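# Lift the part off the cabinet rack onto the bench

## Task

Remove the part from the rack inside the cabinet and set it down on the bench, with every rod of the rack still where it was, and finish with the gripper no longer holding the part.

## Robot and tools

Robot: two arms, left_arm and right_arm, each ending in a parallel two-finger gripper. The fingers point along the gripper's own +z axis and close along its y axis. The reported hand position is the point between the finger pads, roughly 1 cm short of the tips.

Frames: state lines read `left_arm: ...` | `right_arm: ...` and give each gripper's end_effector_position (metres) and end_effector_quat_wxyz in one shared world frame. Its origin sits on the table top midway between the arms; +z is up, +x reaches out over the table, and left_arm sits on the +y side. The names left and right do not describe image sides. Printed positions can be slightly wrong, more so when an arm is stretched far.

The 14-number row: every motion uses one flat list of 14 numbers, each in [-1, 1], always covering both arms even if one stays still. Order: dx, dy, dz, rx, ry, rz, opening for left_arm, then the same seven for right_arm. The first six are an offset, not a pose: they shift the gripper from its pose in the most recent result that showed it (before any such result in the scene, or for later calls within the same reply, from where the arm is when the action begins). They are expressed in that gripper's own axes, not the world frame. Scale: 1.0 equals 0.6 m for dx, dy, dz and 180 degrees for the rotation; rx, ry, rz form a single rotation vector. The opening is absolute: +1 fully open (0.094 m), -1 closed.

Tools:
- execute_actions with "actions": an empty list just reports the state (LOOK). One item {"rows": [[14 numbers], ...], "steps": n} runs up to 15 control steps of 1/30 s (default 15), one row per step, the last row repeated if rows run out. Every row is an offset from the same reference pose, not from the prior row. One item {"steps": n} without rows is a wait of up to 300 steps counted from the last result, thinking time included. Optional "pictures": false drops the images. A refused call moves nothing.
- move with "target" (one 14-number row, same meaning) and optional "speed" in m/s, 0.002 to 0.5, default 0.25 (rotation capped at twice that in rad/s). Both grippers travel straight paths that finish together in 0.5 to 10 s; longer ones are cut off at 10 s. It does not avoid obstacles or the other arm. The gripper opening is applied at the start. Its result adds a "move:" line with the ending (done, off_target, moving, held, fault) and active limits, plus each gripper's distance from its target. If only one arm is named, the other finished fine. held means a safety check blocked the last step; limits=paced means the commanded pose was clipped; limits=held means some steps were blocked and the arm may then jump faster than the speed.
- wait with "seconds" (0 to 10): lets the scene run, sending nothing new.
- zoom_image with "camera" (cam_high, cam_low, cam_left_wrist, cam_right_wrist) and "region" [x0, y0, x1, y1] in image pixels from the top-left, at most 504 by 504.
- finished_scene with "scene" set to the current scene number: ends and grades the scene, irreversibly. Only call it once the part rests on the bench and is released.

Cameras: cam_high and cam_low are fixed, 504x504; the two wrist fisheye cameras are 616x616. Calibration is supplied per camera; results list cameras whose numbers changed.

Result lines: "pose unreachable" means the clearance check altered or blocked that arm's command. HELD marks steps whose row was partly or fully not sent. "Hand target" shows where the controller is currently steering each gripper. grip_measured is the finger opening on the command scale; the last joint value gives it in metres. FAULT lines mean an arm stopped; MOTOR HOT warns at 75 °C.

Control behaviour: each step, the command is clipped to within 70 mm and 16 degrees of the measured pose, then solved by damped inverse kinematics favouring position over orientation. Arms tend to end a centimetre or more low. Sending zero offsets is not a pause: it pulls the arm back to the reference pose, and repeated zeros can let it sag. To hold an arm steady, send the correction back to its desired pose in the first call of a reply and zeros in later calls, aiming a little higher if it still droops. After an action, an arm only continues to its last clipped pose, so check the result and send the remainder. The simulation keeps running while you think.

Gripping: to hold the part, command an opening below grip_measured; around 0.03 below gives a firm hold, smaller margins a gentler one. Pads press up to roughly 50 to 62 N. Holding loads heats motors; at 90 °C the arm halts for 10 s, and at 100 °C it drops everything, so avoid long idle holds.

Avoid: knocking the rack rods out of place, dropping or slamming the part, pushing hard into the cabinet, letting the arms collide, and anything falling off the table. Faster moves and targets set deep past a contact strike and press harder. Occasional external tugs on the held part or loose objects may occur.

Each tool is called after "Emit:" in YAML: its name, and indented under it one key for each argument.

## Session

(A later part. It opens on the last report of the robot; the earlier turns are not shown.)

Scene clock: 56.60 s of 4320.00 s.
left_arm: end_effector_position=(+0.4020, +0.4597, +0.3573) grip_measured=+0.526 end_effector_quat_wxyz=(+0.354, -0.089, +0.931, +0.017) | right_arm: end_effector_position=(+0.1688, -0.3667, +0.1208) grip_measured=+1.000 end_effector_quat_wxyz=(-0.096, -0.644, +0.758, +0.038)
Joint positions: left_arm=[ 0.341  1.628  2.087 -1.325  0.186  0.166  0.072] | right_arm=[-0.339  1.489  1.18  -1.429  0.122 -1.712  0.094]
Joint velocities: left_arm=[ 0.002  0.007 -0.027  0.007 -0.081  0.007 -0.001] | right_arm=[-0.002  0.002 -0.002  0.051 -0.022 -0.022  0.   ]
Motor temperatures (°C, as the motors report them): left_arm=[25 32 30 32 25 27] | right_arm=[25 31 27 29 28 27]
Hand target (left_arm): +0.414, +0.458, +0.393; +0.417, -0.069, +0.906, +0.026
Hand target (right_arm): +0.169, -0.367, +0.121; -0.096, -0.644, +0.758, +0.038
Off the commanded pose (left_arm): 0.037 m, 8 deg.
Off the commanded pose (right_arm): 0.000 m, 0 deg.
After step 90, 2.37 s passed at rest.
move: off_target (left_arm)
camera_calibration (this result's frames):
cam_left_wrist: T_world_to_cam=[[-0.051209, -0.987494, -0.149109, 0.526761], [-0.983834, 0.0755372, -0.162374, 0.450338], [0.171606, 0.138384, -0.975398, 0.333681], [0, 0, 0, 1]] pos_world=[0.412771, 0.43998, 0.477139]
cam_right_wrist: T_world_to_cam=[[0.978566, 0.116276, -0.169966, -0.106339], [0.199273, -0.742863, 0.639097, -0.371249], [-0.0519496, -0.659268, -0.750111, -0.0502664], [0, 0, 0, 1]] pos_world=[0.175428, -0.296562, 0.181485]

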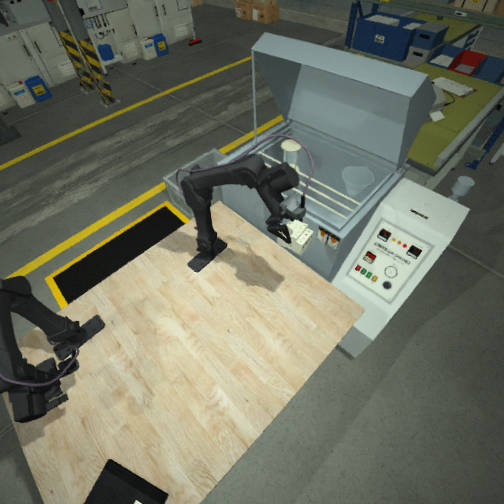

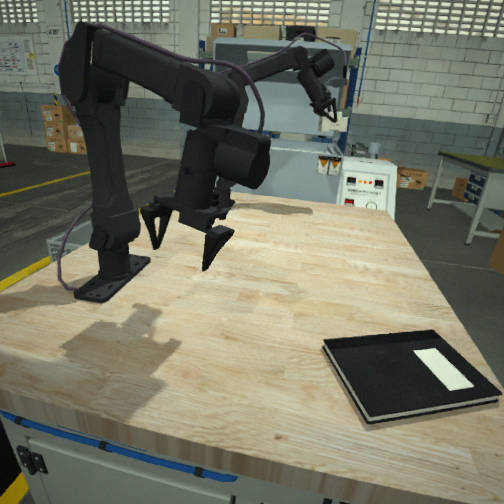

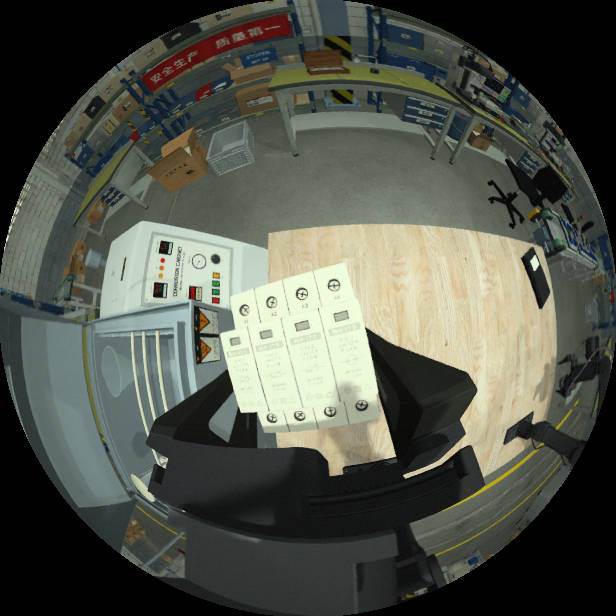

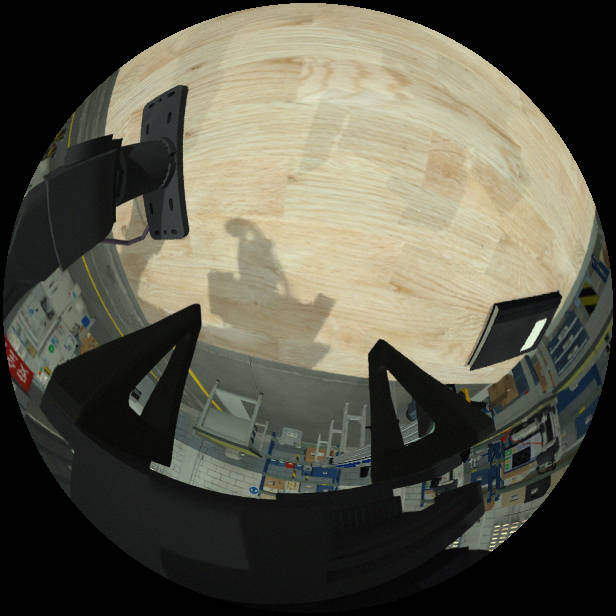

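Emit:
move:
  target: [0.315,-0.13,0.325,0,-0.04,0,0.3,0,0,0,0,0,0,1]
  speed: 0.12

Scene clock: 63.03 s of 4320.00 s.
left_arm: end_effector_position=(+0.3847, +0.3717, +0.0690) grip_measured=+0.526 end_effector_quat_wxyz=(+0.363, -0.088, +0.928, +0.017) | right_arm: end_effector_position=(+0.1688, -0.3667, +0.1208) grip_measured=+1.000 end_effector_quat_wxyz=(-0.096, -0.644, +0.758, +0.038)
Joint positions: left_arm=[ 0.023  1.356  0.6   -0.072 -0.022 -0.071  0.072] | right_arm=[-0.339  1.489  1.18  -1.429  0.122 -1.712  0.094]
Joint velocities: left_arm=[ 0.007  0.056  0.022  0.081  0.066 -0.007 -0.   ] | right_arm=[-0.007 -0.002  0.007  0.007  0.037  0.007  0.   ]
Motor temperatures (°C, as the motors report them): left_arm=[25 32 31 33 25 27] | right_arm=[25 31 28 29 28 27]
Hand target (left_arm): +0.405, +0.373, +0.091; +0.410, -0.089, +0.907, +0.019
Hand target (right_arm): +0.169, -0.367, +0.121; -0.096, -0.644, +0.758, +0.038
Off the commanded pose (left_arm): 0.028 m, 6 deg.
Off the commanded pose (right_arm): 0.000 m, 0 deg.
After step 90, 0.27 s passed at rest.
move: off_target (left_arm)
camera_calibration (this result's frames):
cam_left_wrist: T_world_to_cam=[[-0.0514916, -0.986811, -0.153467, 0.396189], [-0.980432, 0.079188, -0.180231, 0.391695], [0.190007, 0.141184, -0.971578, 0.0592343], [0, 0, 0, 1]] pos_world=[0.393176, 0.351583, 0.188949]
cam_right_wrist: T_world_to_cam=[[0.978566, 0.116276, -0.169966, -0.106339], [0.199273, -0.742863, 0.639097, -0.371249], [-0.0519496, -0.659268, -0.750111, -0.0502664], [0, 0, 0, 1]] pos_world=[0.175428, -0.296562, 0.181485]

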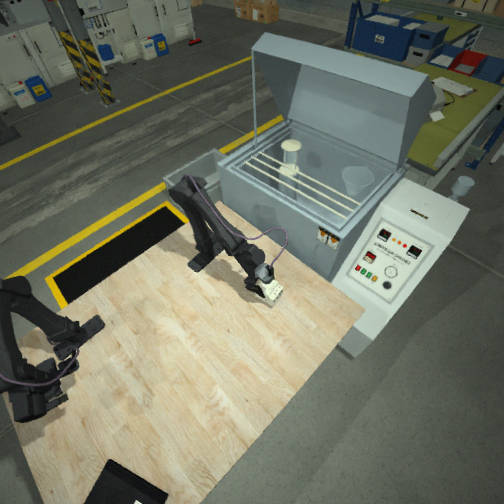

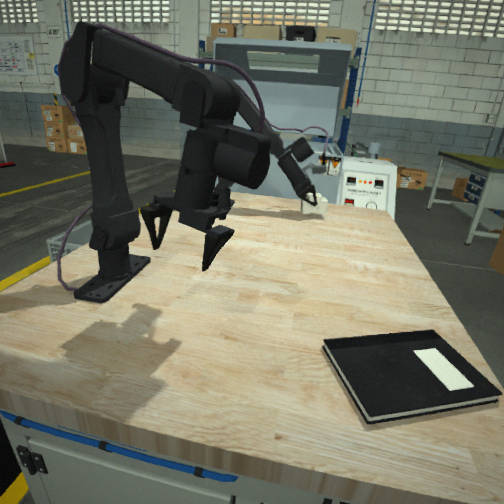

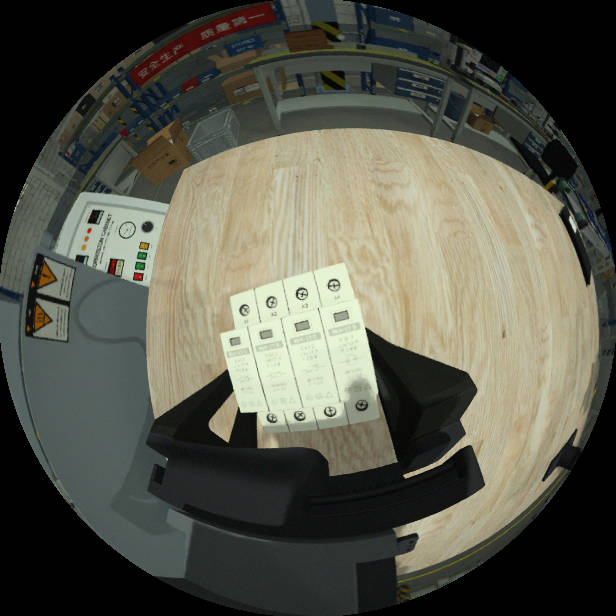

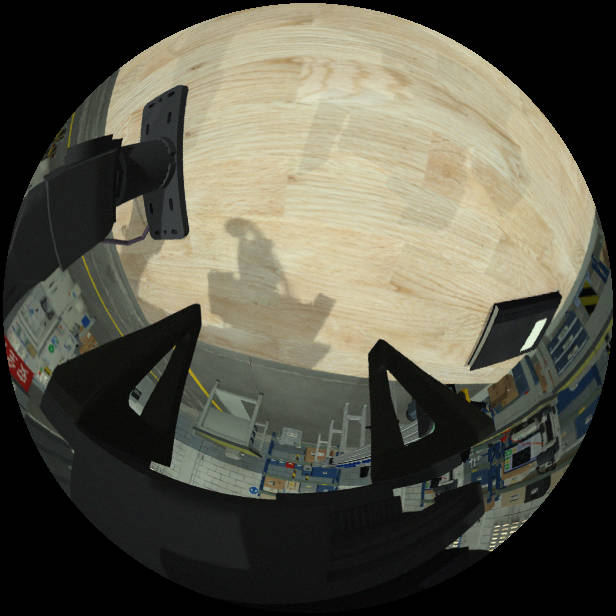

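Emit:
move:
  target: [0.024,0,0.027,0,-0.02,0,0.3,0,0,0,0,0,0,1]
  speed: 0.03

Scene clock: 68.53 s of 4320.00 s.
left_arm: end_effector_position=(+0.3839, +0.3738, +0.0526) grip_measured=+0.520 end_effector_quat_wxyz=(+0.390, -0.088, +0.916, +0.023) | right_arm: end_effector_position=(+0.1688, -0.3667, +0.1208) grip_measured=+1.000 end_effector_quat_wxyz=(-0.096, -0.644, +0.758, +0.038)
Joint positions: left_arm=[ 0.023  1.385  0.495  0.122 -0.034 -0.069  0.071] | right_arm=[-0.339  1.489  1.18  -1.429  0.122 -1.712  0.094]
Joint velocities: left_arm=[-0.012  0.002  0.002 -0.007 -0.022 -0.037 -0.001] | right_arm=[-0.007  0.007  0.012 -0.007  0.066  0.081  0.   ]
Motor temperatures (°C, as the motors report them): left_arm=[25 31 31 33 25 27] | right_arm=[25 31 28 29 28 27]
Hand target (left_arm): +0.385, +0.371, +0.047; +0.391, -0.087, +0.916, +0.020
Hand target (right_arm): +0.169, -0.367, +0.121; -0.096, -0.644, +0.758, +0.038
Off the commanded pose (left_arm): 0.006 m, 0 deg.
Off the commanded pose (right_arm): 0.000 m, 0 deg.
After step 90, 1.03 s passed at rest.
move: done
camera_calibration (this result's frames):
cam_left_wrist: T_world_to_cam=[[-0.0353188, -0.984394, -0.1724, 0.389587], [-0.969001, 0.0759399, -0.235098, 0.387514], [0.244521, 0.158752, -0.95656, 0.0148482], [0, 0, 0, 1]] pos_world=[0.385631, 0.351722, 0.172472]
cam_right_wrist: T_world_to_cam=[[0.978566, 0.116276, -0.169966, -0.106339], [0.199273, -0.742863, 0.639097, -0.371249], [-0.0519496, -0.659268, -0.750111, -0.0502664], [0, 0, 0, 1]] pos_world=[0.175428, -0.296562, 0.181485]

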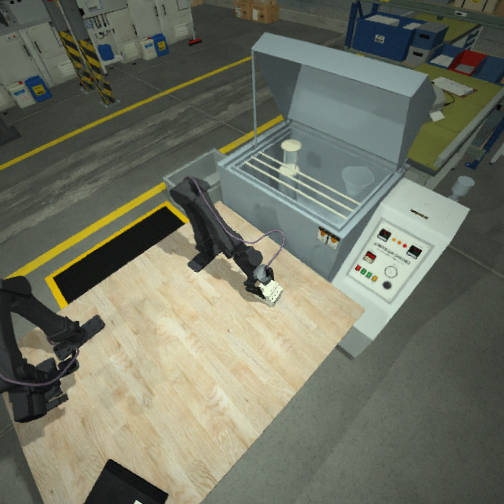

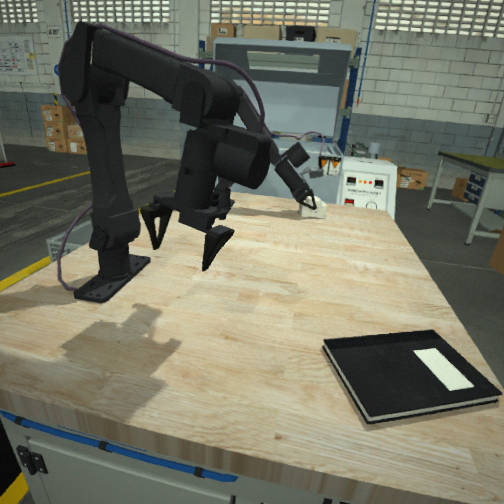

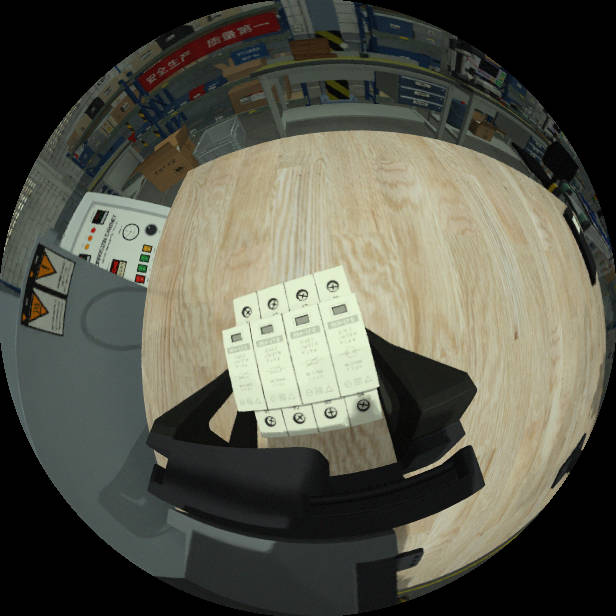

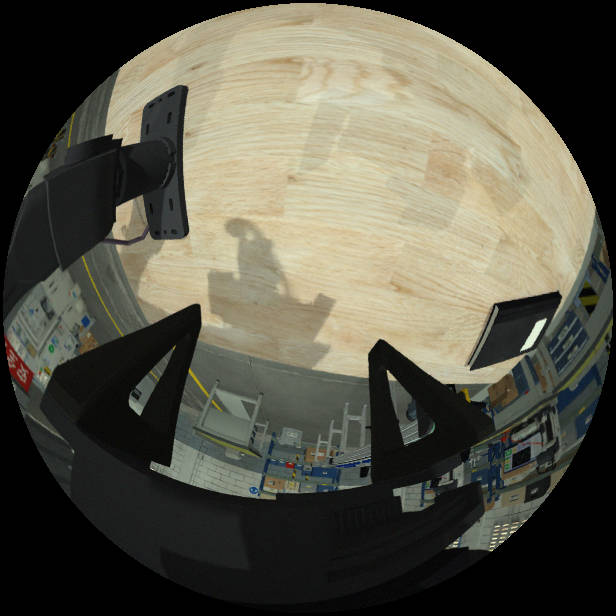

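Emit:
execute_actions:
  actions:
    - {"rows":[[0,0,0,0,0,0,1,0,0,0,0,0,0,1]],"steps":15}
  pictures: false

Emit:
move:
  target: [-0.06,0,-0.2,0,0,0,1,0,0,0,0,0,0,1]

Scene clock: 71.37 s of 4320.00 s.
left_arm: end_effector_position=(+0.3840, +0.3739, +0.0524) grip_measured=+1.000 end_effector_quat_wxyz=(+0.390, -0.088, +0.916, +0.024) | right_arm: end_effector_position=(+0.1688, -0.3667, +0.1208) grip_measured=+1.000 end_effector_quat_wxyz=(-0.096, -0.644, +0.758, +0.038)
Joint positions: left_arm=[ 0.023  1.386  0.494  0.124 -0.035 -0.069  0.094] | right_arm=[-0.339  1.489  1.18  -1.429  0.122 -1.712  0.094]
Joint velocities: left_arm=[-0.002 -0.007  0.007 -0.007  0.037  0.022  0.   ] | right_arm=[ 0.007 -0.007 -0.002  0.007  0.037  0.037  0.   ]
Motor temperatures (°C, as the motors report them): left_arm=[25 31 30 33 25 27] | right_arm=[25 31 28 29 28 27]
Hand target (left_arm): +0.384, +0.374, +0.052; +0.390, -0.088, +0.916, +0.023
Hand target (right_arm): +0.169, -0.367, +0.121; -0.096, -0.644, +0.758, +0.038
Off the commanded pose (left_arm): 0.000 m, 0 deg.
Off the commanded pose (right_arm): 0.000 m, 0 deg.
Steps of this call (steps 1 to 70: nothing new was sent; steps 71 to 85: all 15 steps of this action). Readings (end_effector_position):
71: left_arm (+0.3840, +0.3739, +0.0524) | right_arm (+0.1688, -0.3667, +0.1208)
72: left_arm (+0.3840, +0.3739, +0.0524) | right_arm (+0.1688, -0.3667, +0.1208)
74: left_arm (+0.3840, +0.3739, +0.0524) | right_arm (+0.1688, -0.3667, +0.1208)
78: left_arm (+0.3840, +0.3739, +0.0524) | right_arm (+0.1688, -0.3667, +0.1208)
85: the state above

Scene clock: 72.93 s of 4320.00 s.
left_arm: end_effector_position=(+0.3215, +0.3654, +0.1538) grip_measured=+1.000 end_effector_quat_wxyz=(+0.384, -0.086, +0.919, +0.022) | right_arm: end_effector_position=(+0.1688, -0.3667, +0.1208) grip_measured=+1.000 end_effector_quat_wxyz=(-0.096, -0.644, +0.758, +0.038)
Joint positions: left_arm=[ 0.017  0.915  0.679 -0.545 -0.035 -0.07   0.094] | right_arm=[-0.339  1.489  1.18  -1.429  0.122 -1.712  0.094]
Joint velocities: left_arm=[ 0.007  0.007 -0.012 -0.066 -0.051 -0.051  0.   ] | right_arm=[ 0.002  0.017 -0.022  0.022 -0.037  0.007  0.   ]
Motor temperatures (°C, as the motors report them): left_arm=[25 31 30 33 25 27] | right_arm=[25 31 28 29 28 27]
Hand target (left_arm): +0.322, +0.365, +0.163; +0.390, -0.088, +0.916, +0.023
Hand target (right_arm): +0.169, -0.367, +0.121; -0.096, -0.644, +0.758, +0.038
Off the commanded pose (left_arm): 0.008 m, 1 deg.
Off the commanded pose (right_arm): 0.000 m, 0 deg.
move: done
camera_calibration (this result's frames):
cam_left_wrist: T_world_to_cam=[[-0.0426698, -0.984461, -0.170342, 0.398551], [-0.971441, 0.0807139, -0.22313, 0.348675], [0.233412, 0.155957, -0.95979, 0.133367], [0, 0, 0, 1]] pos_world=[0.324594, 0.343415, 0.273694]
cam_right_wrist: T_world_to_cam=[[0.978566, 0.116276, -0.169966, -0.106339], [0.199273, -0.742863, 0.639097, -0.371249], [-0.0519496, -0.659268, -0.750111, -0.0502664], [0, 0, 0, 1]] pos_world=[0.175428, -0.296562, 0.181485]

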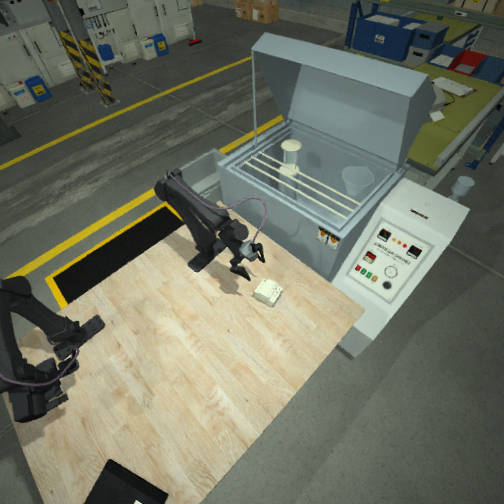

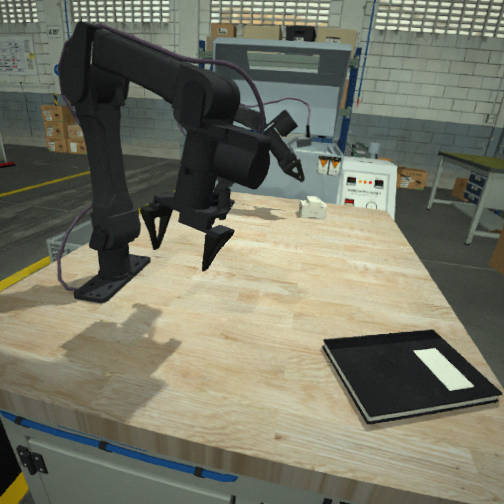

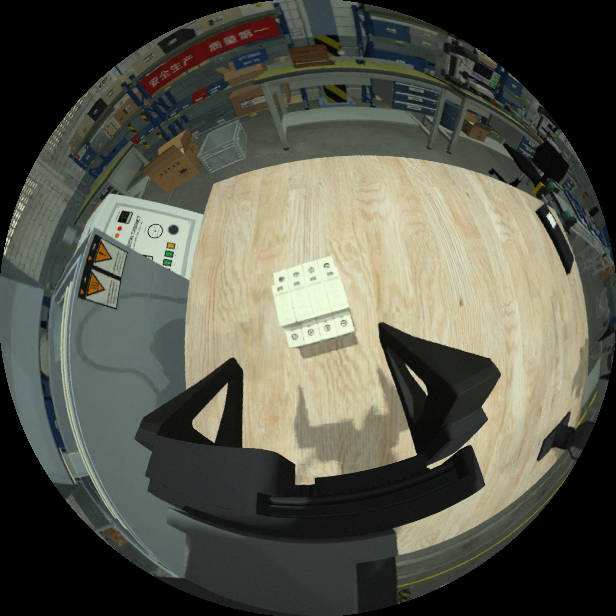

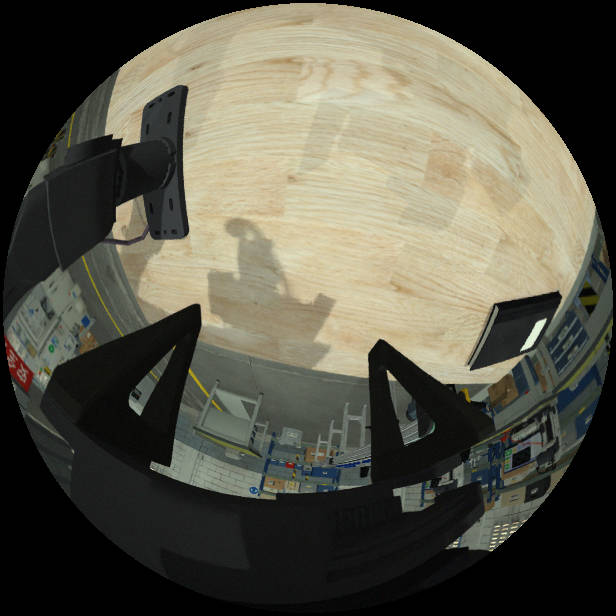

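Emit:
finished_scene:
  scene: 2

The scene is finished: the task was done.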